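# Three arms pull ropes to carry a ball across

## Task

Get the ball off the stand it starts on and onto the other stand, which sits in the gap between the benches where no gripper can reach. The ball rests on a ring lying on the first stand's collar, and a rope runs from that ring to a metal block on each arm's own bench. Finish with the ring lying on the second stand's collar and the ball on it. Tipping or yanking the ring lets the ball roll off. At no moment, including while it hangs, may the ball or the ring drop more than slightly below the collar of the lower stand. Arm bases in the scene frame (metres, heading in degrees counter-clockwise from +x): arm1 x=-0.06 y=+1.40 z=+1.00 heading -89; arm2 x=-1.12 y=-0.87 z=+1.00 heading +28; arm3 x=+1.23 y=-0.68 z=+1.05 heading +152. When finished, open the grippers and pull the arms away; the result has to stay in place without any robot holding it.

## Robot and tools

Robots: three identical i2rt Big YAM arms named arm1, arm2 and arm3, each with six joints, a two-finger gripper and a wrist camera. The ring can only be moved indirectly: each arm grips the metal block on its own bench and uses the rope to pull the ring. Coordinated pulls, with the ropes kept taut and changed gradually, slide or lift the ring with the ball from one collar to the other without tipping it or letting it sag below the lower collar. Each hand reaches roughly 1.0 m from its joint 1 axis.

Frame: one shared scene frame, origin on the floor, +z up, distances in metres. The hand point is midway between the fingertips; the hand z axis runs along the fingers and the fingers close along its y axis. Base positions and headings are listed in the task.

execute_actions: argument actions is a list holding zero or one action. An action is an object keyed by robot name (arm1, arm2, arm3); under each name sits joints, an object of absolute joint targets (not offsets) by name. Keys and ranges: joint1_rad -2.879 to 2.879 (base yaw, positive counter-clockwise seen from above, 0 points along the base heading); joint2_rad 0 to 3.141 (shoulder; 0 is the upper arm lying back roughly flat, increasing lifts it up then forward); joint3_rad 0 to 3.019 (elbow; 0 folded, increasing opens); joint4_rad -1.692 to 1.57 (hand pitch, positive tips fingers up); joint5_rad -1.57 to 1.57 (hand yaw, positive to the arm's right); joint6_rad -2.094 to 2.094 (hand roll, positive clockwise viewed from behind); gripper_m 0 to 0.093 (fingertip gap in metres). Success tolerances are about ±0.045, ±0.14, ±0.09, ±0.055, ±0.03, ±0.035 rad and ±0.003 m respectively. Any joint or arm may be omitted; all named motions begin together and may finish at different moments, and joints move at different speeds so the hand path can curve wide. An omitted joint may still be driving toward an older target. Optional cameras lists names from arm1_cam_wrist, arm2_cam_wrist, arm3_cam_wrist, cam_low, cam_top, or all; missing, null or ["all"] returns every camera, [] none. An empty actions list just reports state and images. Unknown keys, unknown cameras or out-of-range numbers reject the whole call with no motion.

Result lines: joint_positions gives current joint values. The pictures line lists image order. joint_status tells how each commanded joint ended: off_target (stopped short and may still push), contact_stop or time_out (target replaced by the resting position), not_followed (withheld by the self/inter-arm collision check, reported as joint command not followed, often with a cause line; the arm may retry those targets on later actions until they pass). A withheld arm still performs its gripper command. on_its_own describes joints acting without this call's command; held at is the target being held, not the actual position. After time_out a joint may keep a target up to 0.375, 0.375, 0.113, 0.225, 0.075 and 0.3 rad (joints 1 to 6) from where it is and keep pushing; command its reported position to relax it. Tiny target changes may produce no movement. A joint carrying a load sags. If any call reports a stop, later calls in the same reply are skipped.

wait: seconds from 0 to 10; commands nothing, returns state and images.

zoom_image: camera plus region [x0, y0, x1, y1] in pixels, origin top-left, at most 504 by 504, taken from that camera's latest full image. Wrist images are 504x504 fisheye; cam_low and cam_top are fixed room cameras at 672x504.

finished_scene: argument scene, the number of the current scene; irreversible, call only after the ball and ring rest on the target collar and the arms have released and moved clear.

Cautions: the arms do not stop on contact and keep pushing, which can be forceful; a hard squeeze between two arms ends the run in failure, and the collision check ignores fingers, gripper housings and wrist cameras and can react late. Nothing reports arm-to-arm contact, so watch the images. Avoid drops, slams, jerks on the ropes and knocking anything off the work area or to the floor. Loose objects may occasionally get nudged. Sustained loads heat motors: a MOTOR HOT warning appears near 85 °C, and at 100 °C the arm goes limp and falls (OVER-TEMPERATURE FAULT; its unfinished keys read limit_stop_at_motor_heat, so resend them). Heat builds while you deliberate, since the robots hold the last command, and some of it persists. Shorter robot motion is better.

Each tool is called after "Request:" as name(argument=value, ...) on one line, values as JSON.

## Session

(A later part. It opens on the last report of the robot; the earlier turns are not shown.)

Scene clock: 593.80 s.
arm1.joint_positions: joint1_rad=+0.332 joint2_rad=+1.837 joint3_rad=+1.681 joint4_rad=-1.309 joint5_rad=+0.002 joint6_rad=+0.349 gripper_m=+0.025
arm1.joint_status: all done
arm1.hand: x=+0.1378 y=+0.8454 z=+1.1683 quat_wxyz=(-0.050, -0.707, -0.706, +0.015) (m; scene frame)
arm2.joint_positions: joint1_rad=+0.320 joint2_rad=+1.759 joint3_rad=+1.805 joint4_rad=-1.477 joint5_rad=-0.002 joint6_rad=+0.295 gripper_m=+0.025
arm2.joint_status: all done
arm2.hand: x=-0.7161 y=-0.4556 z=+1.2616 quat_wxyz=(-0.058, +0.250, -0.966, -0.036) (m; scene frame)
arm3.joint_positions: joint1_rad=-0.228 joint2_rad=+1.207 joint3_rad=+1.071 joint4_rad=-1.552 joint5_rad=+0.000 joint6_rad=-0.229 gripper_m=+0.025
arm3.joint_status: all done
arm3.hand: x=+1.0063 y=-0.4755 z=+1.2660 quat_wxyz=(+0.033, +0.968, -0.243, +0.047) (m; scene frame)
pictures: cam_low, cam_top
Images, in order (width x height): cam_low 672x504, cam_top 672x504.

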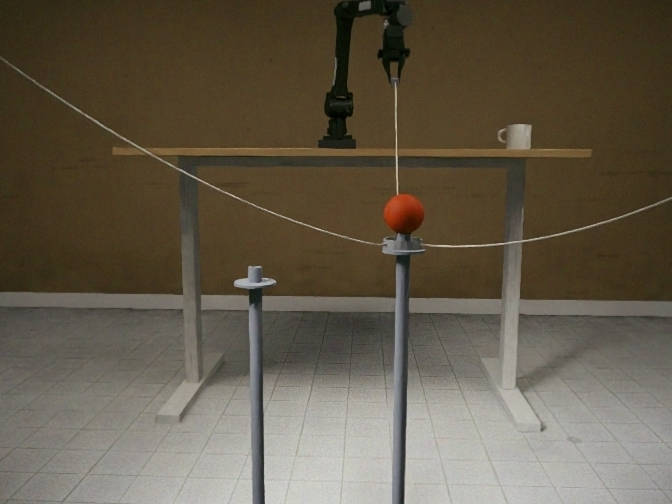

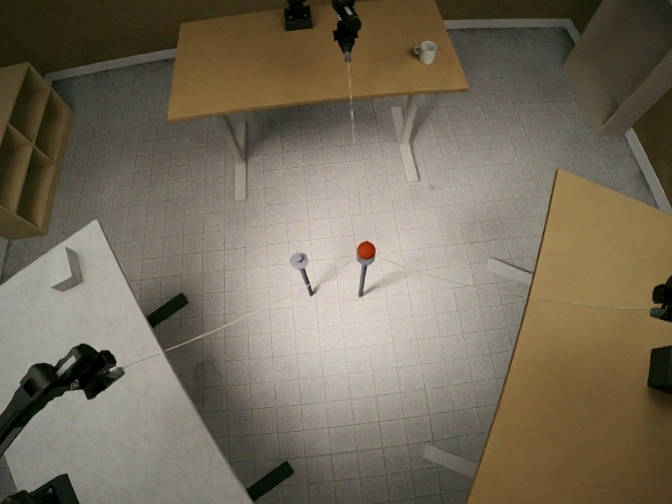

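Request:
execute_actions(actions=[{"arm1":{"joints":{"joint2_rad":1.778}},"arm2":{"joints":{"joint2_rad":1.698}},"arm3":{"joints":{"joint2_rad":1.045}}}], cameras=["cam_low","cam_top"])

Request:
zoom_image(camera="cam_low", region=[340, 180, 470, 280])

Request:
zoom_image(camera="cam_top", region=[330, 220, 405, 285])

Scene clock: 646.93 s.
arm1.joint_positions: joint1_rad=+0.332 joint2_rad=+1.814 joint3_rad=+1.681 joint4_rad=-1.304 joint5_rad=+0.002 joint6_rad=+0.348 gripper_m=+0.025
arm1.joint_status: all done
arm1.hand: x=+0.1377 y=+0.8454 z=+1.1814 quat_wxyz=(-0.062, -0.706, -0.705, +0.020) (m; scene frame)
arm2.joint_positions: joint1_rad=+0.320 joint2_rad=+1.703 joint3_rad=+1.800 joint4_rad=-1.477 joint5_rad=-0.002 joint6_rad=+0.295 gripper_m=+0.025
arm2.joint_status: all done
arm2.hand: x=-0.7225 y=-0.4622 z=+1.2901 quat_wxyz=(-0.079, +0.250, -0.964, -0.049) (m; scene frame)
arm3.joint_positions: joint1_rad=-0.228 joint2_rad=+1.040 joint3_rad=+1.071 joint4_rad=-1.552 joint5_rad=+0.000 joint6_rad=-0.229 gripper_m=+0.025
arm3.joint_status: all done
arm3.hand: x=+1.0200 y=-0.4866 z=+1.3108 quat_wxyz=(-0.005, +0.969, -0.244, -0.027) (m; scene frame)
pictures: cam_low, cam_top
Images, in order (width x height): cam_low 672x504, cam_top 672x504.

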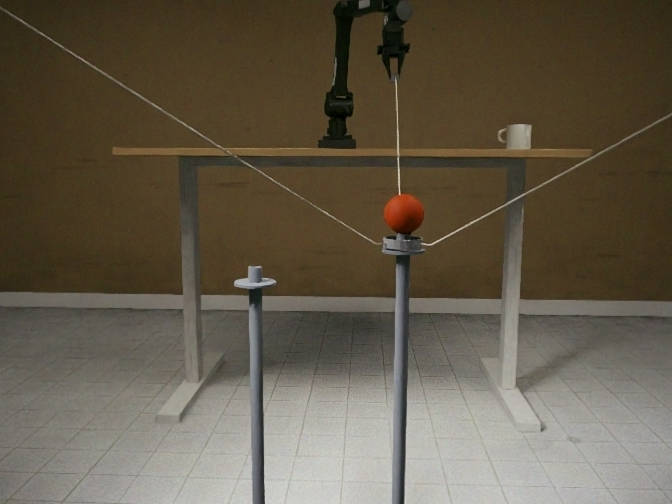

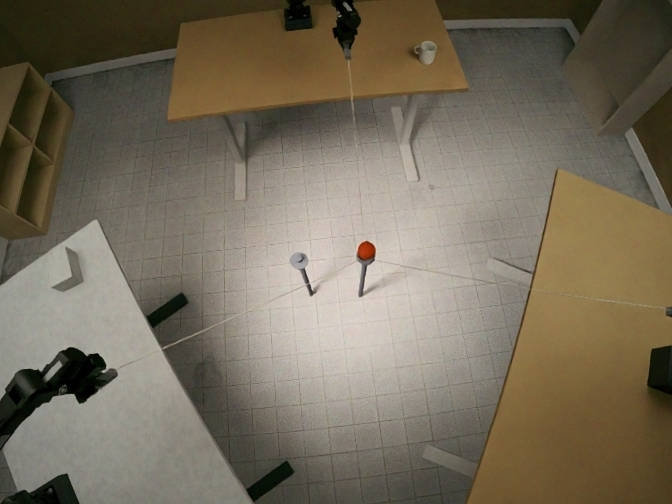

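Region (340, 180, 470, 280) of cam_low's 672x504 image, scaled by 3.877, with more detail than that image has; it fills the top 388 rows of this view, and the rest is white.

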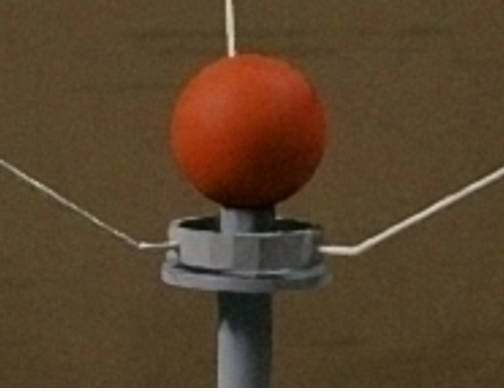

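Region (330, 220, 405, 285) of cam_top's 672x504 image, scaled by 6.720, with more detail than that image has; it fills the top 437 rows of this view, and the rest is white.

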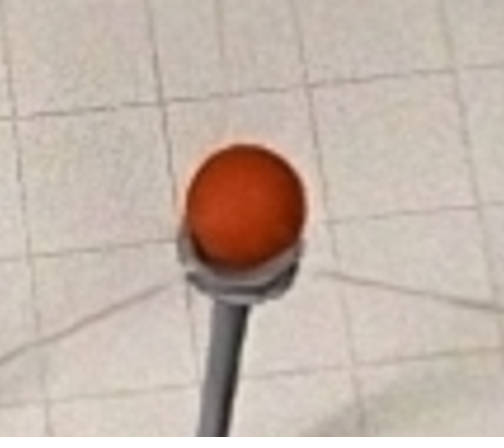

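Request:
execute_actions(actions=[], cameras=["cam_low","cam_top"])

Scene clock: 679.27 s.
arm1.joint_positions: joint1_rad=+0.332 joint2_rad=+1.814 joint3_rad=+1.681 joint4_rad=-1.304 joint5_rad=+0.002 joint6_rad=+0.348 gripper_m=+0.025
arm1.joint_status: all done
arm1.hand: x=+0.1377 y=+0.8454 z=+1.1814 quat_wxyz=(-0.062, -0.706, -0.705, +0.020) (m; scene frame)
arm2.joint_positions: joint1_rad=+0.320 joint2_rad=+1.703 joint3_rad=+1.800 joint4_rad=-1.477 joint5_rad=-0.002 joint6_rad=+0.295 gripper_m=+0.025
arm2.joint_status: all done
arm2.hand: x=-0.7225 y=-0.4622 z=+1.2901 quat_wxyz=(-0.079, +0.250, -0.964, -0.049) (m; scene frame)
arm3.joint_positions: joint1_rad=-0.228 joint2_rad=+1.040 joint3_rad=+1.071 joint4_rad=-1.552 joint5_rad=+0.000 joint6_rad=-0.229 gripper_m=+0.025
arm3.joint_status: all done
arm3.hand: x=+1.0200 y=-0.4866 z=+1.3108 quat_wxyz=(-0.005, +0.969, -0.244, -0.027) (m; scene frame)
pictures: cam_low, cam_top
Images, in order (width x height): cam_low 672x504, cam_top 672x504.

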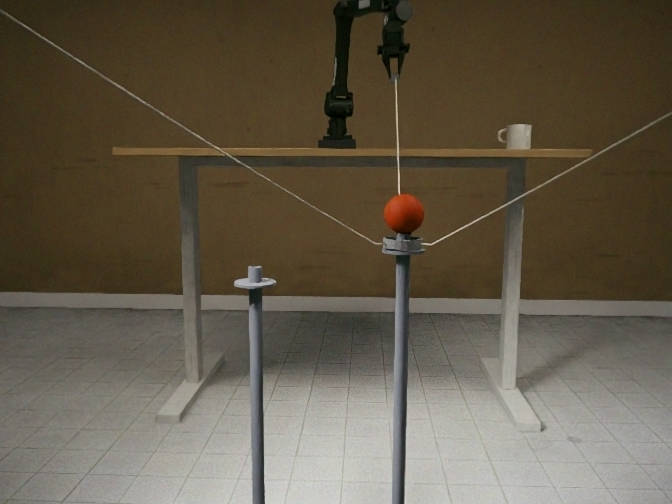

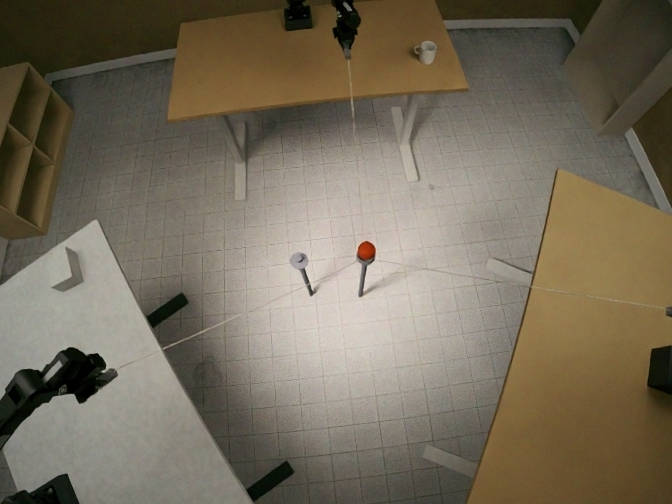

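Request:
execute_actions(actions=[{"arm1":{"joints":{"joint2_rad":1.746}},"arm2":{"joints":{"joint2_rad":1.670}},"arm3":{"joints":{"joint2_rad":0.972}}}], cameras=["cam_low","cam_top"])

Request:
zoom_image(camera="cam_low", region=[340, 180, 470, 280])

Request:
zoom_image(camera="cam_top", region=[330, 220, 405, 285])

Scene clock: 691.43 s.
arm1.joint_positions: joint1_rad=+0.332 joint2_rad=+1.785 joint3_rad=+1.681 joint4_rad=-1.304 joint5_rad=+0.002 joint6_rad=+0.348 gripper_m=+0.025
arm1.joint_status: all done
arm1.hand: x=+0.1368 y=+0.8470 z=+1.1981 quat_wxyz=(-0.075, -0.705, -0.704, +0.027) (m; scene frame)
arm2.joint_positions: joint1_rad=+0.320 joint2_rad=+1.688 joint3_rad=+1.800 joint4_rad=-1.477 joint5_rad=-0.002 joint6_rad=+0.295 gripper_m=+0.025
arm2.joint_status: all done
arm2.hand: x=-0.7242 y=-0.4639 z=+1.2982 quat_wxyz=(-0.085, +0.249, -0.963, -0.053) (m; scene frame)
arm3.joint_positions: joint1_rad=-0.228 joint2_rad=+0.984 joint3_rad=+1.071 joint4_rad=-1.552 joint5_rad=+0.000 joint6_rad=-0.229 gripper_m=+0.025
arm3.joint_status: all done
arm3.hand: x=+1.0260 y=-0.4915 z=+1.3254 quat_wxyz=(-0.018, +0.968, -0.244, -0.052) (m; scene frame)
pictures: cam_low, cam_top
Images, in order (width x height): cam_low 672x504, cam_top 672x504.

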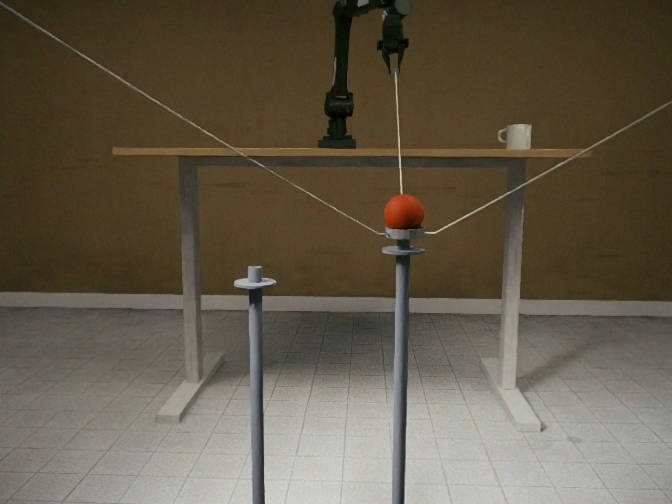

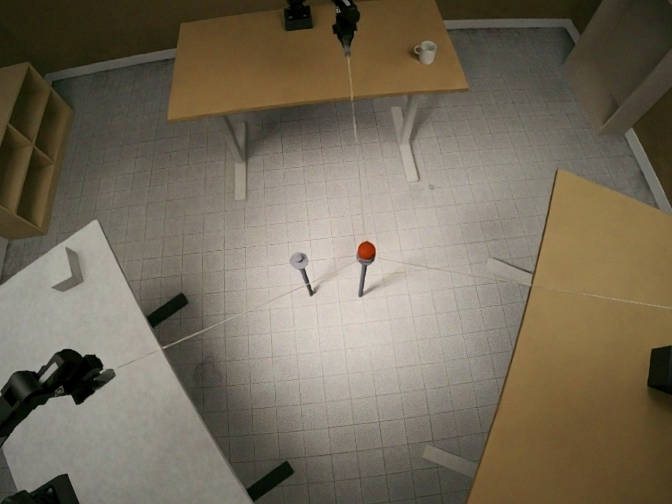

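Region (340, 180, 470, 280) of cam_low's 672x504 image, scaled by 3.877, with more detail than that image has; it fills the top 388 rows of this view, and the rest is white.

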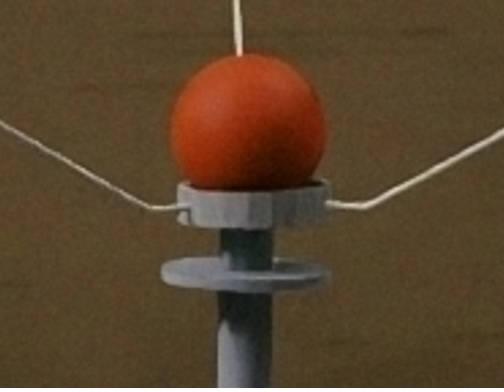

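Region (330, 220, 405, 285) of cam_top's 672x504 image, scaled by 6.720, with more detail than that image has; it fills the top 437 rows of this view, and the rest is white.

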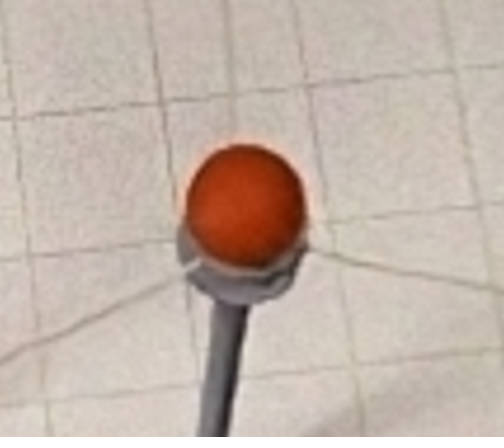

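Request:
execute_actions(actions=[{"arm1":{"joints":{"joint2_rad":1.685}},"arm2":{"joints":{"joint2_rad":1.610}},"arm3":{"joints":{"joint2_rad":0.905}}}], cameras=["cam_low","cam_top"])

Request:
zoom_image(camera="cam_low", region=[340, 160, 470, 270])

Scene clock: 702.87 s.
arm1.joint_positions: joint1_rad=+0.332 joint2_rad=+1.718 joint3_rad=+1.681 joint4_rad=-1.301 joint5_rad=+0.002 joint6_rad=+0.348 gripper_m=+0.025
arm1.joint_status: all done
arm1.hand: x=+0.1344 y=+0.8516 z=+1.2357 quat_wxyz=(-0.107, -0.703, -0.702, +0.041) (m; scene frame)
arm2.joint_positions: joint1_rad=+0.320 joint2_rad=+1.620 joint3_rad=+1.800 joint4_rad=-1.477 joint5_rad=-0.001 joint6_rad=+0.296 gripper_m=+0.025
arm2.joint_status: all done
arm2.hand: x=-0.7330 y=-0.4731 z=+1.3348 quat_wxyz=(-0.114, +0.248, -0.959, -0.071) (m; scene frame)
arm3.joint_positions: joint1_rad=-0.228 joint2_rad=+0.919 joint3_rad=+1.071 joint4_rad=-1.552 joint5_rad=+0.000 joint6_rad=-0.229 gripper_m=+0.025
arm3.joint_status: all done
arm3.hand: x=+1.0334 y=-0.4977 z=+1.3414 quat_wxyz=(-0.033, +0.966, -0.244, -0.081) (m; scene frame)
pictures: cam_low, cam_top
Images, in order (width x height): cam_low 672x504, cam_top 672x504.

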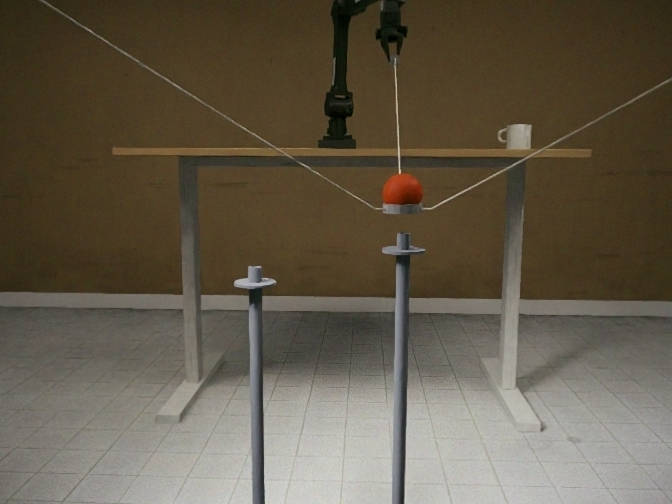

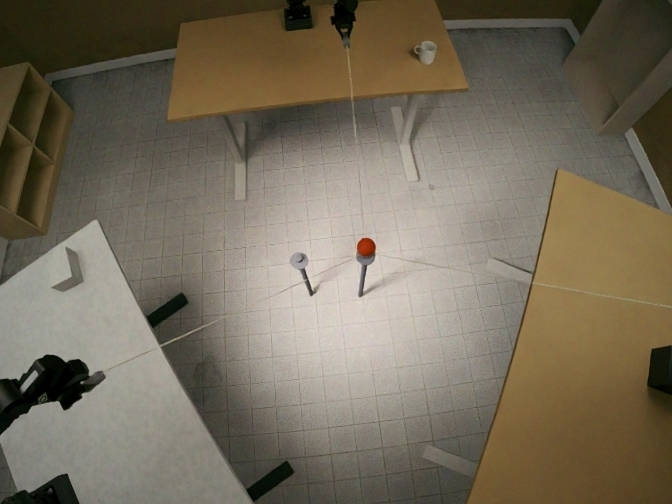

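Region (340, 160, 470, 270) of cam_low's 672x504 image, scaled by 3.877, with more detail than that image has; it fills the top 426 rows of this view, and the rest is white.

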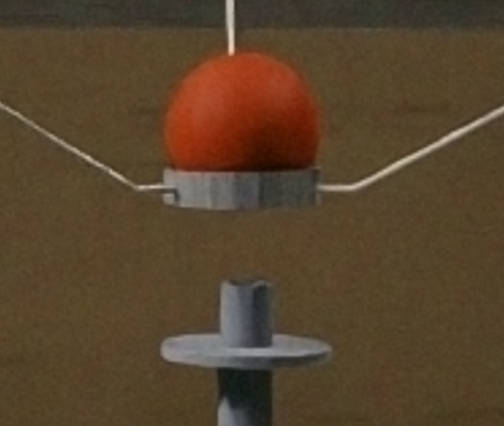

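Request:
execute_actions(actions=[{"arm1":{"joints":{"joint1_rad":0.209,"joint2_rad":1.617,"joint3_rad":1.605,"joint6_rad":0.216}},"arm2":{"joints":{"joint1_rad":0.443,"joint2_rad":1.511,"joint3_rad":1.68,"joint6_rad":0.423}},"arm3":{"joints":{"joint1_rad":-0.089,"joint2_rad":1.113,"joint3_rad":1.252,"joint6_rad":-0.087}}}], cameras=["cam_low","cam_top"])

Scene clock: 810.20 s.
arm1.joint_positions: joint1_rad=+0.193 joint2_rad=+1.662 joint3_rad=+1.598 joint4_rad=-1.295 joint5_rad=+0.003 joint6_rad=+0.225 gripper_m=+0.025
arm1.joint_status: all done
arm1.hand: x=+0.0510 y=+0.8549 z=+1.2294 quat_wxyz=(-0.090, -0.710, -0.697, +0.050) (m; scene frame)
arm2.joint_positions: joint1_rad=+0.441 joint2_rad=+1.526 joint3_rad=+1.686 joint4_rad=-1.476 joint5_rad=+0.002 joint6_rad=+0.417 gripper_m=+0.025
arm2.joint_status: all done
arm2.hand: x=-0.8064 y=-0.4610 z=+1.3327 quat_wxyz=(-0.099, +0.248, -0.961, -0.077) (m; scene frame)
arm3.joint_positions: joint1_rad=-0.093 joint2_rad=+1.137 joint3_rad=+1.203 joint4_rad=-1.553 joint5_rad=+0.000 joint6_rad=-0.096 gripper_m=+0.025
arm3.joint_status: all done
arm3.hand: x=+0.9611 y=-0.4926 z=+1.3368 quat_wxyz=(-0.008, +0.969, -0.243, -0.044) (m; scene frame)
pictures: cam_low, cam_top
Images, in order (width x height): cam_low 672x504, cam_top 672x504.

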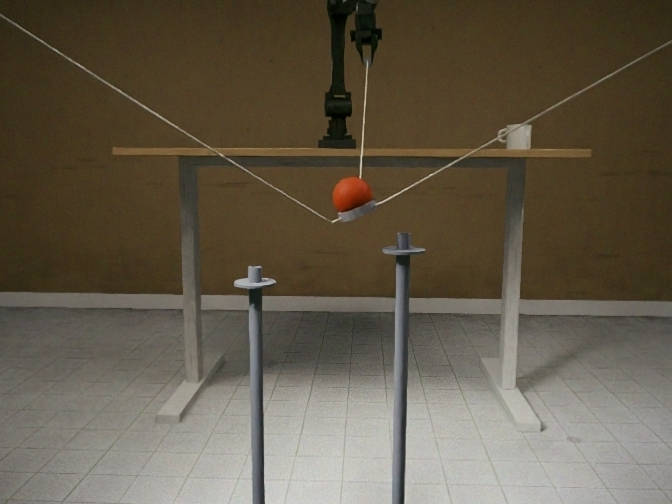

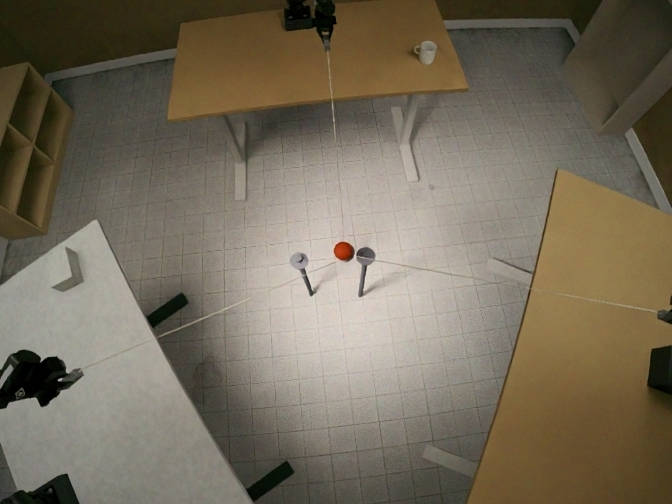

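Request:
execute_actions(actions=[], cameras=["cam_low","cam_top"])

Request:
zoom_image(camera="cam_low", region=[290, 160, 430, 270])

Scene clock: 814.70 s.
arm1.joint_positions: joint1_rad=+0.193 joint2_rad=+1.662 joint3_rad=+1.598 joint4_rad=-1.295 joint5_rad=+0.003 joint6_rad=+0.225 gripper_m=+0.025
arm1.joint_status: all done
arm1.hand: x=+0.0510 y=+0.8549 z=+1.2294 quat_wxyz=(-0.090, -0.710, -0.697, +0.050) (m; scene frame)
arm2.joint_positions: joint1_rad=+0.441 joint2_rad=+1.526 joint3_rad=+1.686 joint4_rad=-1.476 joint5_rad=+0.002 joint6_rad=+0.417 gripper_m=+0.025
arm2.joint_status: all done
arm2.hand: x=-0.8064 y=-0.4610 z=+1.3327 quat_wxyz=(-0.099, +0.248, -0.961, -0.077) (m; scene frame)
arm3.joint_positions: joint1_rad=-0.093 joint2_rad=+1.137 joint3_rad=+1.203 joint4_rad=-1.553 joint5_rad=+0.000 joint6_rad=-0.095 gripper_m=+0.025
arm3.joint_status: all done
arm3.hand: x=+0.9611 y=-0.4926 z=+1.3368 quat_wxyz=(-0.008, +0.969, -0.244, -0.044) (m; scene frame)
pictures: cam_low, cam_top
Images, in order (width x height): cam_low 672x504, cam_top 672x504.

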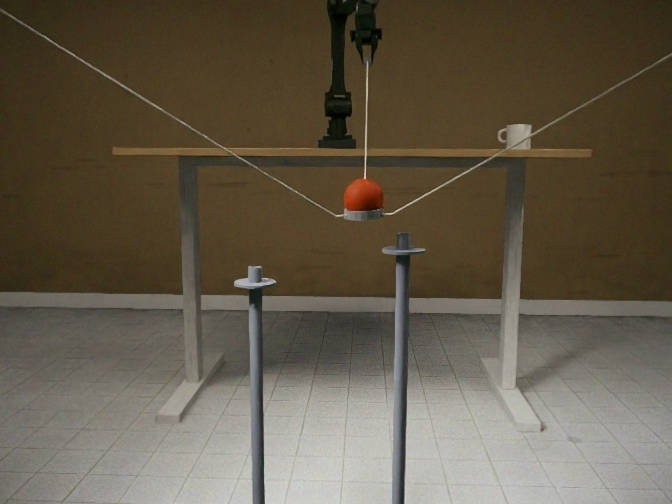

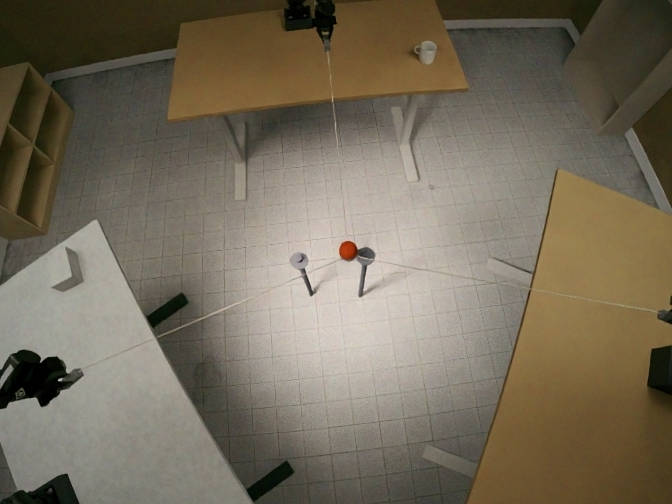

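Region (290, 160, 430, 270) of cam_low's 672x504 image, scaled by 3.600, with more detail than that image has; it fills the top 396 rows of this view, and the rest is white.

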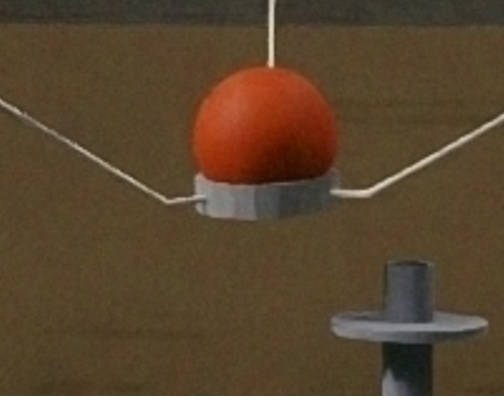

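Request:
execute_actions(actions=[{"arm1":{"joints":{"joint1_rad":0.149,"joint2_rad":1.597,"joint3_rad":1.566,"joint6_rad":0.15}},"arm2":{"joints":{"joint1_rad":0.507,"joint2_rad":1.473,"joint3_rad":1.619,"joint6_rad":0.488}},"arm3":{"joints":{"joint1_rad":-0.043,"joint2_rad":1.231,"joint3_rad":1.335,"joint6_rad":-0.039}}}], cameras=["cam_low"])

Scene clock: 836.73 s.
arm1.joint_positions: joint1_rad=+0.151 joint2_rad=+1.645 joint3_rad=+1.560 joint4_rad=-1.295 joint5_rad=+0.003 joint6_rad=+0.160 gripper_m=+0.025
arm1.joint_status: all done
arm1.hand: x=+0.0262 y=+0.8626 z=+1.2221 quat_wxyz=(-0.079, -0.702, -0.706, +0.049) (m; scene frame)
arm2.joint_positions: joint1_rad=+0.507 joint2_rad=+1.499 joint3_rad=+1.626 joint4_rad=-1.476 joint5_rad=+0.002 joint6_rad=+0.481 gripper_m=+0.025
arm2.joint_status: all done
arm2.hand: x=-0.8431 y=-0.4553 z=+1.3194 quat_wxyz=(-0.081, +0.249, -0.962, -0.073) (m; scene frame)
arm3.joint_positions: joint1_rad=-0.051 joint2_rad=+1.248 joint3_rad=+1.290 joint4_rad=-1.553 joint5_rad=+0.000 joint6_rad=-0.048 gripper_m=+0.025
arm3.joint_status: all done
arm3.hand: x=+0.9227 y=-0.4851 z=+1.3361 quat_wxyz=(-0.002, +0.969, -0.246, -0.033) (m; scene frame)
pictures: cam_low
Images, in order (width x height): cam_low 672x504.

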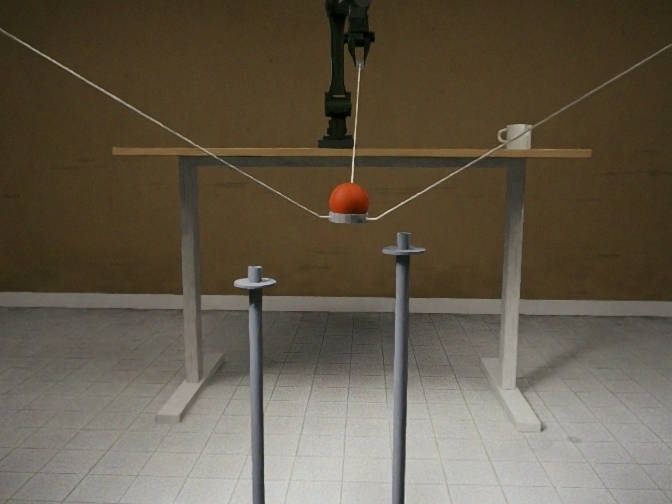

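Request:
execute_actions(actions=[{"arm1":{"joints":{"joint1_rad":0.079,"joint2_rad":1.585,"joint3_rad":1.533,"joint6_rad":0.081}},"arm2":{"joints":{"joint1_rad":0.576,"joint2_rad":1.435,"joint3_rad":1.562,"joint6_rad":0.558}},"arm3":{"joints":{"joint1_rad":0.001,"joint2_rad":1.341,"joint3_rad":1.407,"joint6_rad":0.001}}}], cameras=["cam_low","cam_top"])

Scene clock: 849.00 s.
arm1.joint_positions: joint1_rad=+0.075 joint2_rad=+1.631 joint3_rad=+1.527 joint4_rad=-1.294 joint5_rad=+0.002 joint6_rad=+0.090 gripper_m=+0.025
arm1.joint_status: all done
arm1.hand: x=-0.0158 y=+0.8676 z=+1.2147 quat_wxyz=(-0.068, -0.705, -0.704, +0.048) (m; scene frame)
arm2.joint_positions: joint1_rad=+0.575 joint2_rad=+1.457 joint3_rad=+1.569 joint4_rad=-1.476 joint5_rad=+0.002 joint6_rad=+0.551 gripper_m=+0.025
arm2.joint_status: all done
arm2.hand: x=-0.8813 y=-0.4542 z=+1.3148 quat_wxyz=(-0.071, +0.249, -0.963, -0.073) (m; scene frame)
arm3.joint_positions: joint1_rad=-0.006 joint2_rad=+1.359 joint3_rad=+1.361 joint4_rad=-1.553 joint5_rad=+0.000 joint6_rad=-0.007 gripper_m=+0.025
arm3.joint_status: all done
arm3.hand: x=+0.8853 y=-0.4835 z=+1.3249 quat_wxyz=(+0.004, +0.970, -0.244, -0.014) (m; scene frame)
pictures: cam_low, cam_top
Images, in order (width x height): cam_low 672x504, cam_top 672x504.

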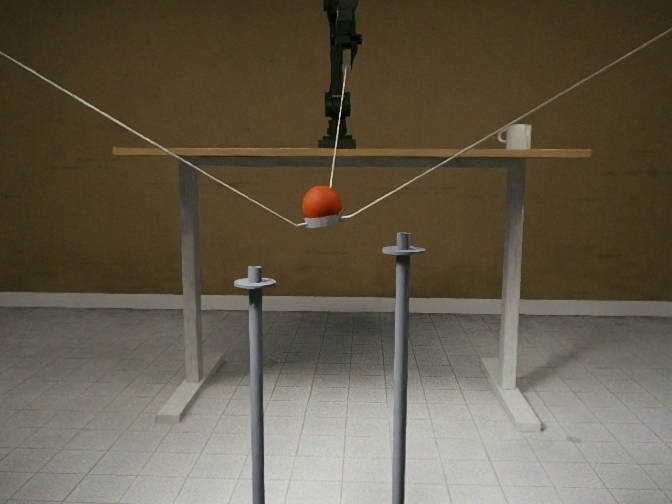

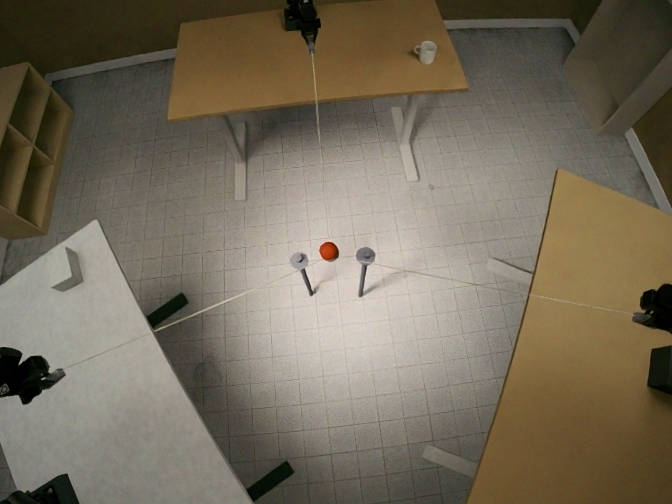

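Request:
execute_actions(actions=[{"arm1":{"joints":{"joint1_rad":0.008,"joint3_rad":1.51,"joint6_rad":0.011}},"arm2":{"joints":{"joint1_rad":0.651,"joint2_rad":1.418,"joint3_rad":1.514,"joint6_rad":0.633}},"arm3":{"joints":{"joint1_rad":0.024,"joint2_rad":1.452,"joint3_rad":1.489,"joint6_rad":0.028}}}], cameras=["cam_low"])

Scene clock: 861.93 s.
arm1.joint_positions: joint1_rad=+0.007 joint2_rad=+1.629 joint3_rad=+1.503 joint4_rad=-1.294 joint5_rad=+0.002 joint6_rad=+0.020 gripper_m=+0.025
arm1.joint_status: all done
arm1.hand: x=-0.0521 y=+0.8727 z=+1.2054 quat_wxyz=(-0.056, -0.705, -0.706, +0.045) (m; scene frame)
arm2.joint_positions: joint1_rad=+0.651 joint2_rad=+1.439 joint3_rad=+1.520 joint4_rad=-1.476 joint5_rad=+0.002 joint6_rad=+0.627 gripper_m=+0.025
arm2.joint_status: all done
arm2.hand: x=-0.9186 y=-0.4497 z=+1.3016 quat_wxyz=(-0.055, +0.249, -0.965, -0.066) (m; scene frame)
arm3.joint_positions: joint1_rad=+0.013 joint2_rad=+1.470 joint3_rad=+1.445 joint4_rad=-1.553 joint5_rad=+0.000 joint6_rad=+0.019 gripper_m=+0.025
arm3.joint_status: all done
arm3.hand: x=+0.8500 y=-0.4737 z=+1.3141 quat_wxyz=(+0.007, +0.969, -0.248, -0.001) (m; scene frame)
pictures: cam_low
Images, in order (width x height): cam_low 672x504.

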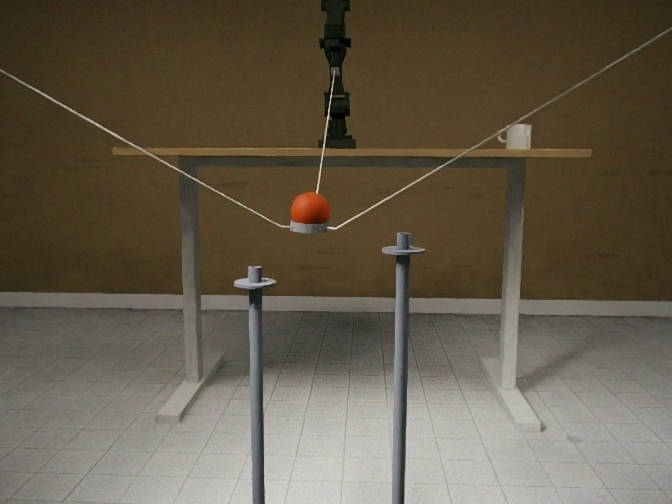

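Request:
execute_actions(actions=[{"arm1":{"joints":{"joint1_rad":-0.065,"joint2_rad":1.635,"joint3_rad":1.493,"joint6_rad":-0.06}},"arm2":{"joints":{"joint1_rad":0.729,"joint2_rad":1.41,"joint3_rad":1.475,"joint6_rad":0.712}},"arm3":{"joints":{"joint1_rad":0.052,"joint2_rad":1.566,"joint3_rad":1.574,"joint6_rad":0.054}}}], cameras=["cam_low","cam_top"])

Scene clock: 875.80 s.
arm1.joint_positions: joint1_rad=-0.066 joint2_rad=+1.645 joint3_rad=+1.488 joint4_rad=-1.294 joint5_rad=+0.001 joint6_rad=-0.051 gripper_m=+0.025
arm1.joint_status: all done
arm1.hand: x=-0.0903 y=+0.8767 z=+1.1902 quat_wxyz=(-0.042, -0.706, -0.706, +0.036) (m; scene frame)
arm2.joint_positions: joint1_rad=+0.728 joint2_rad=+1.430 joint3_rad=+1.481 joint4_rad=-1.476 joint5_rad=+0.002 joint6_rad=+0.705 gripper_m=+0.025
arm2.joint_status: all done
arm2.hand: x=-0.9552 y=-0.4452 z=+1.2892 quat_wxyz=(-0.041, +0.249, -0.966, -0.058) (m; scene frame)
arm3.joint_positions: joint1_rad=+0.043 joint2_rad=+1.585 joint3_rad=+1.530 joint4_rad=-1.553 joint5_rad=+0.000 joint6_rad=+0.045 gripper_m=+0.025
arm3.joint_status: all done
arm3.hand: x=+0.8114 y=-0.4697 z=+1.2975 quat_wxyz=(+0.010, +0.969, -0.246, +0.013) (m; scene frame)
pictures: cam_low, cam_top
Images, in order (width x height): cam_low 672x504, cam_top 672x504.

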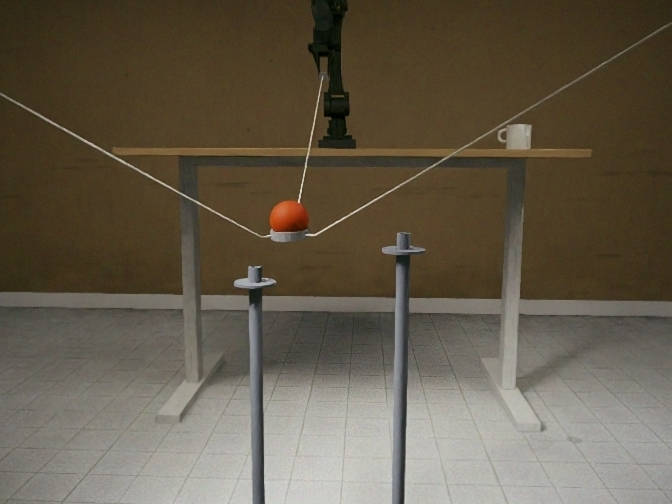

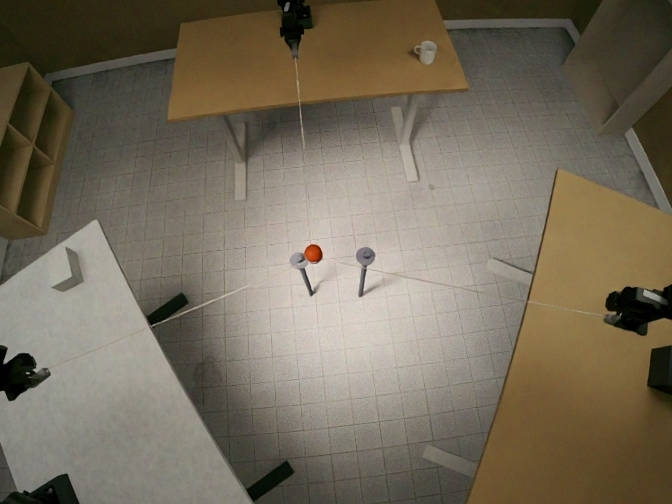

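Request:
execute_actions(actions=[{"arm1":{"joints":{"joint1_rad":-0.138,"joint2_rad":1.648,"joint6_rad":-0.133}},"arm2":{"joints":{"joint1_rad":0.812,"joint3_rad":1.447,"joint6_rad":0.794}},"arm3":{"joints":{"joint1_rad":0.075,"joint2_rad":1.664,"joint3_rad":1.667,"joint6_rad":0.078}}}], cameras=["cam_low"])

Scene clock: 897.60 s.
arm1.joint_positions: joint1_rad=-0.138 joint2_rad=+1.656 joint3_rad=+1.488 joint4_rad=-1.294 joint5_rad=+0.001 joint6_rad=-0.124 gripper_m=+0.025
arm1.joint_status: all done
arm1.hand: x=-0.1276 y=+0.8793 z=+1.1843 quat_wxyz=(-0.035, -0.706, -0.707, +0.035) (m; scene frame)
arm2.joint_positions: joint1_rad=+0.810 joint2_rad=+1.428 joint3_rad=+1.453 joint4_rad=-1.476 joint5_rad=+0.003 joint6_rad=+0.787 gripper_m=+0.025
arm2.joint_status: all done
arm2.hand: x=-0.9923 y=-0.4399 z=+1.2786 quat_wxyz=(-0.030, +0.249, -0.967, -0.050) (m; scene frame)
arm3.joint_positions: joint1_rad=+0.064 joint2_rad=+1.677 joint3_rad=+1.620 joint4_rad=-1.553 joint5_rad=+0.000 joint6_rad=+0.070 gripper_m=+0.025
arm3.joint_status: all done
arm3.hand: x=+0.7763 y=-0.4647 z=+1.2885 quat_wxyz=(+0.010, +0.969, -0.247, +0.015) (m; scene frame)
pictures: cam_low
Images, in order (width x height): cam_low 672x504.

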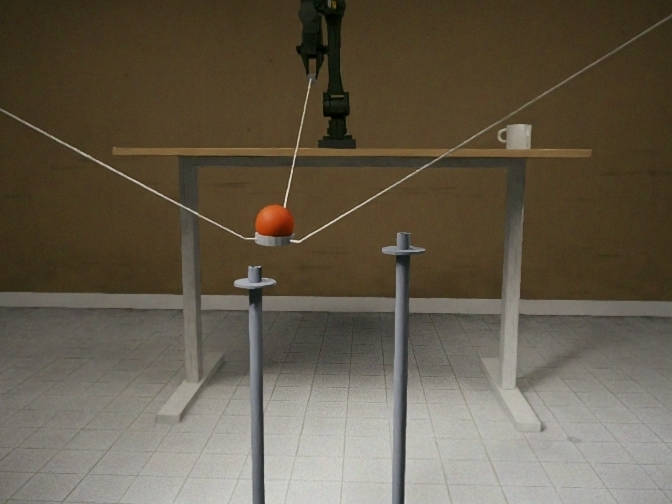

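Request:
execute_actions(actions=[], cameras=["cam_low","cam_top"])

Request:
zoom_image(camera="cam_low", region=[200, 190, 330, 300])

Request:
zoom_image(camera="cam_top", region=[262, 225, 337, 290])

Scene clock: 902.80 s.
arm1.joint_positions: joint1_rad=-0.138 joint2_rad=+1.656 joint3_rad=+1.488 joint4_rad=-1.294 joint5_rad=+0.001 joint6_rad=-0.125 gripper_m=+0.025
arm1.joint_status: all done
arm1.hand: x=-0.1276 y=+0.8793 z=+1.1843 quat_wxyz=(-0.035, -0.706, -0.707, +0.035) (m; scene frame)
arm2.joint_positions: joint1_rad=+0.810 joint2_rad=+1.428 joint3_rad=+1.453 joint4_rad=-1.476 joint5_rad=+0.003 joint6_rad=+0.787 gripper_m=+0.025
arm2.joint_status: all done
arm2.hand: x=-0.9923 y=-0.4399 z=+1.2786 quat_wxyz=(-0.030, +0.249, -0.967, -0.050) (m; scene frame)
arm3.joint_positions: joint1_rad=+0.064 joint2_rad=+1.677 joint3_rad=+1.620 joint4_rad=-1.553 joint5_rad=+0.000 joint6_rad=+0.070 gripper_m=+0.025
arm3.joint_status: all done
arm3.hand: x=+0.7763 y=-0.4647 z=+1.2885 quat_wxyz=(+0.010, +0.969, -0.247, +0.015) (m; scene frame)
pictures: cam_low, cam_top
Images, in order (width x height): cam_low 672x504, cam_top 672x504.

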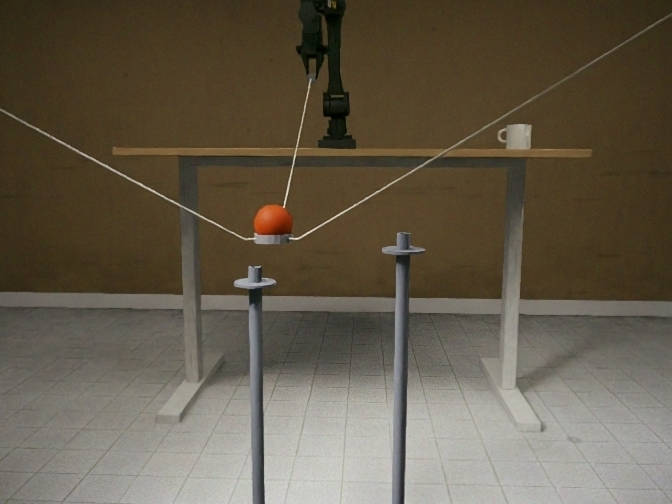

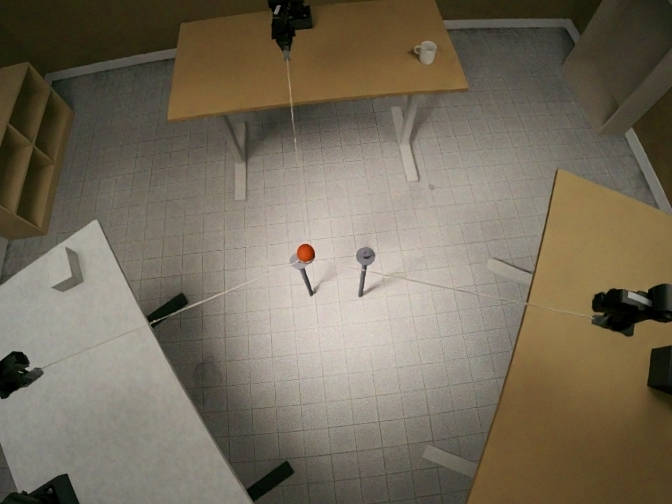

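Region (200, 190, 330, 300) of cam_low's 672x504 image, scaled by 3.877, with more detail than that image has; it fills the top 426 rows of this view, and the rest is white.

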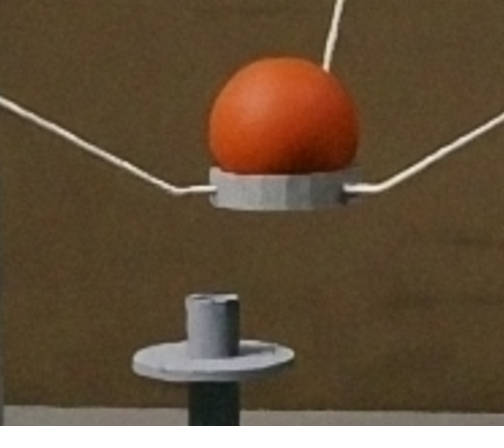

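Region (262, 225, 337, 290) of cam_top's 672x504 image, scaled by 6.720, with more detail than that image has; it fills the top 437 rows of this view, and the rest is white.

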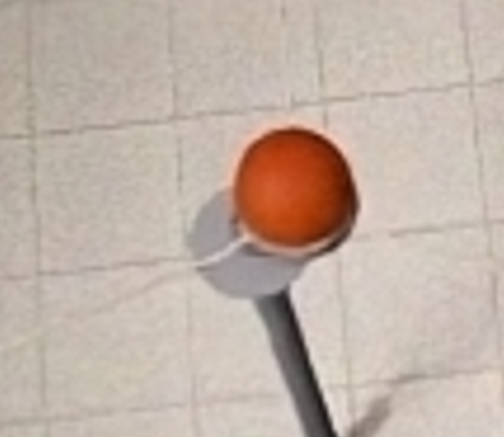

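Request:
execute_actions(actions=[{"arm1":{"joints":{"joint1_rad":-0.205,"joint2_rad":1.667,"joint6_rad":-0.201}},"arm2":{"joints":{"joint1_rad":0.89,"joint3_rad":1.428,"joint6_rad":0.873}},"arm3":{"joints":{"joint1_rad":0.094,"joint2_rad":1.75,"joint3_rad":1.76,"joint6_rad":0.098}}}], cameras=["cam_low"])

Scene clock: 935.30 s.
arm1.joint_positions: joint1_rad=-0.203 joint2_rad=+1.678 joint3_rad=+1.488 joint4_rad=-1.294 joint5_rad=+0.000 joint6_rad=-0.192 gripper_m=+0.025
arm1.joint_status: all done
arm1.hand: x=-0.1611 y=+0.8834 z=+1.1728 quat_wxyz=(-0.026, -0.705, -0.708, +0.028) (m; scene frame)
arm2.joint_positions: joint1_rad=+0.888 joint2_rad=+1.428 joint3_rad=+1.435 joint4_rad=-1.476 joint5_rad=+0.004 joint6_rad=+0.866 gripper_m=+0.025
arm2.joint_status: all done
arm2.hand: x=-1.0267 y=-0.4359 z=+1.2713 quat_wxyz=(-0.022, +0.249, -0.967, -0.044) (m; scene frame)
arm3.joint_positions: joint1_rad=+0.082 joint2_rad=+1.761 joint3_rad=+1.710 joint4_rad=-1.553 joint5_rad=+0.000 joint6_rad=+0.089 gripper_m=+0.025
arm3.joint_status: all done
arm3.hand: x=+0.7429 y=-0.4601 z=+1.2806 quat_wxyz=(+0.009, +0.969, -0.248, +0.012) (m; scene frame)
pictures: cam_low
Images, in order (width x height): cam_low 672x504.

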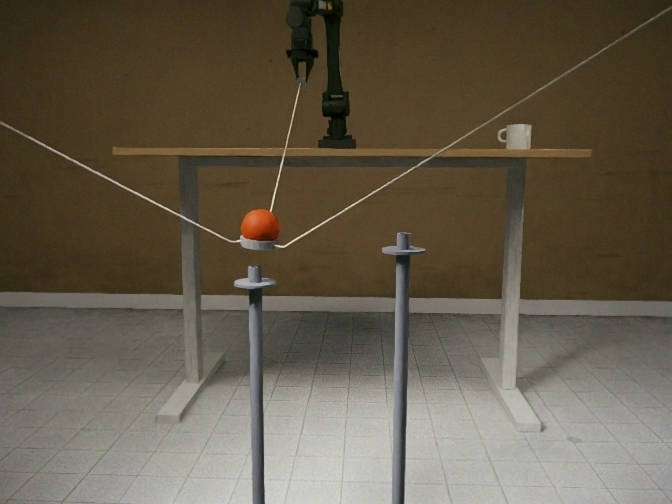

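Let the swing settle, then check centring.

Request:
execute_actions(actions=[], cameras=["cam_low","cam_top"])

Request:
zoom_image(camera="cam_low", region=[190, 195, 320, 300])

Request:
zoom_image(camera="cam_top", region=[262, 225, 337, 290])

Scene clock: 946.60 s.
arm1.joint_positions: joint1_rad=-0.203 joint2_rad=+1.678 joint3_rad=+1.488 joint4_rad=-1.294 joint5_rad=+0.000 joint6_rad=-0.192 gripper_m=+0.025
arm1.joint_status: all done
arm1.hand: x=-0.1611 y=+0.8834 z=+1.1728 quat_wxyz=(-0.026, -0.705, -0.708, +0.028) (m; scene frame)
arm2.joint_positions: joint1_rad=+0.888 joint2_rad=+1.428 joint3_rad=+1.435 joint4_rad=-1.476 joint5_rad=+0.004 joint6_rad=+0.867 gripper_m=+0.025
arm2.joint_status: all done
arm2.hand: x=-1.0267 y=-0.4359 z=+1.2713 quat_wxyz=(-0.022, +0.248, -0.967, -0.044) (m; scene frame)
arm3.joint_positions: joint1_rad=+0.082 joint2_rad=+1.761 joint3_rad=+1.710 joint4_rad=-1.553 joint5_rad=+0.000 joint6_rad=+0.090 gripper_m=+0.025
arm3.joint_status: all done
arm3.hand: x=+0.7429 y=-0.4601 z=+1.2806 quat_wxyz=(+0.009, +0.969, -0.248, +0.012) (m; scene frame)
pictures: cam_low, cam_top
Images, in order (width x height): cam_low 672x504, cam_top 672x504.

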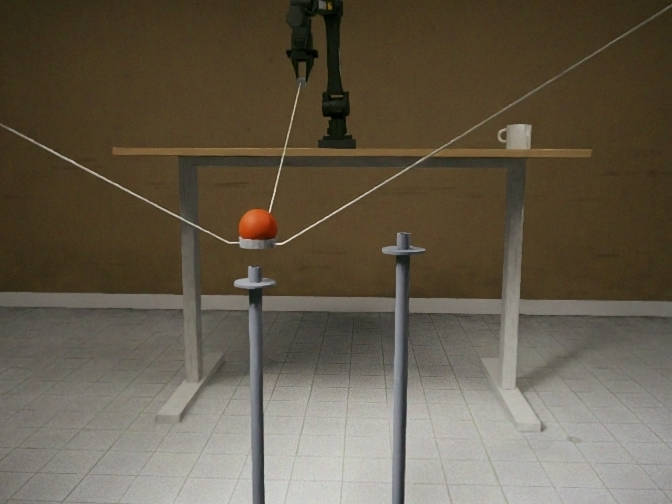

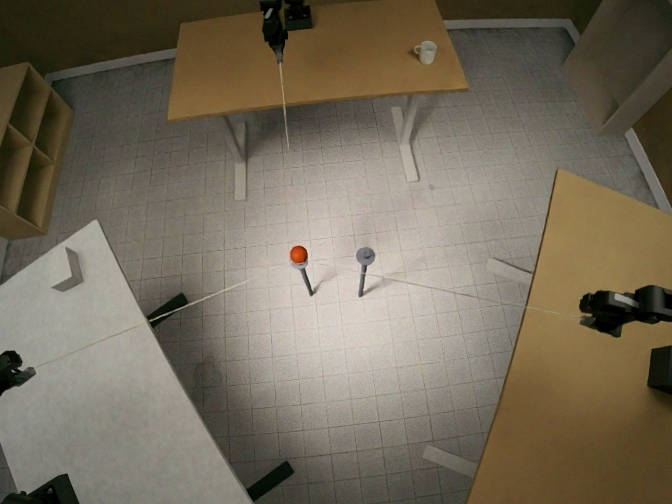

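Region (190, 195, 320, 300) of cam_low's 672x504 image, scaled by 3.877, with more detail than that image has; it fills the top 407 rows of this view, and the rest is white.

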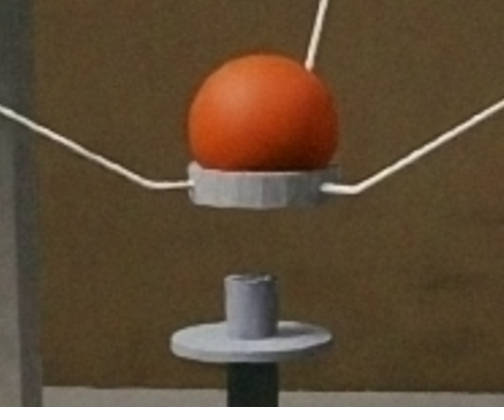

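Region (262, 225, 337, 290) of cam_top's 672x504 image, scaled by 6.720, with more detail than that image has; it fills the top 437 rows of this view, and the rest is white.

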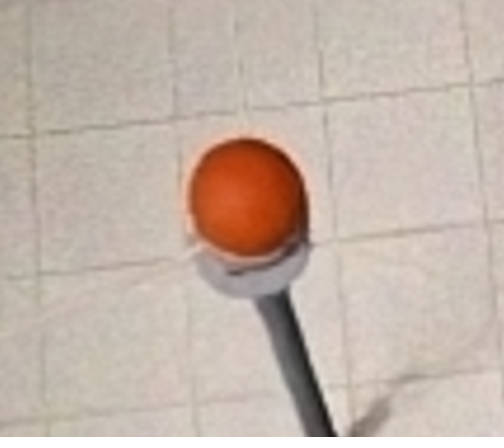

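Request:
zoom_image(camera="cam_top", region=[330, 220, 405, 285])

Region (330, 220, 405, 285) of cam_top's 672x504 image, scaled by 6.720, with more detail than that image has; it fills the top 437 rows of this view, and the rest is white.

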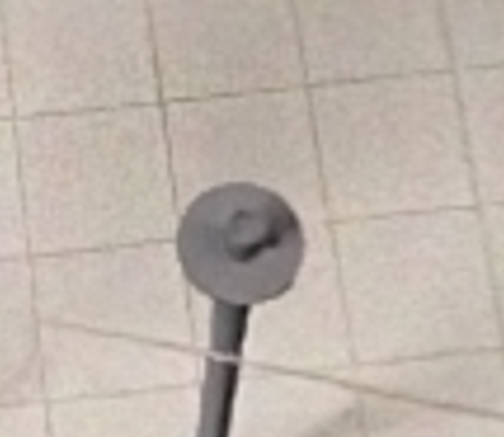

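Request:
execute_actions(actions=[{"arm2":{"joints":{"joint2_rad":1.448}},"arm3":{"joints":{"joint2_rad":1.802}}}], cameras=[])

Scene clock: 989.97 s.
arm1.joint_positions: joint1_rad=-0.203 joint2_rad=+1.678 joint3_rad=+1.488 joint4_rad=-1.294 joint5_rad=+0.000 joint6_rad=-0.192 gripper_m=+0.025
arm1.joint_status: not commanded
arm1.hand: x=-0.1611 y=+0.8834 z=+1.1728 quat_wxyz=(-0.026, -0.705, -0.708, +0.028) (m; scene frame)
arm2.joint_positions: joint1_rad=+0.888 joint2_rad=+1.453 joint3_rad=+1.435 joint4_rad=-1.476 joint5_rad=+0.004 joint6_rad=+0.867 gripper_m=+0.025
arm2.joint_status: all done
arm2.hand: x=-1.0261 y=-0.4326 z=+1.2608 quat_wxyz=(-0.017, +0.249, -0.968, -0.033) (m; scene frame)
arm3.joint_positions: joint1_rad=+0.082 joint2_rad=+1.814 joint3_rad=+1.712 joint4_rad=-1.553 joint5_rad=+0.000 joint6_rad=+0.090 gripper_m=+0.025
arm3.joint_status: all done
arm3.hand: x=+0.7381 y=-0.4584 z=+1.2545 quat_wxyz=(+0.013, +0.968, -0.248, +0.037) (m; scene frame)
pictures: none
No camera images: the call's "cameras" was empty. Leave "cameras" out to get every camera's image.


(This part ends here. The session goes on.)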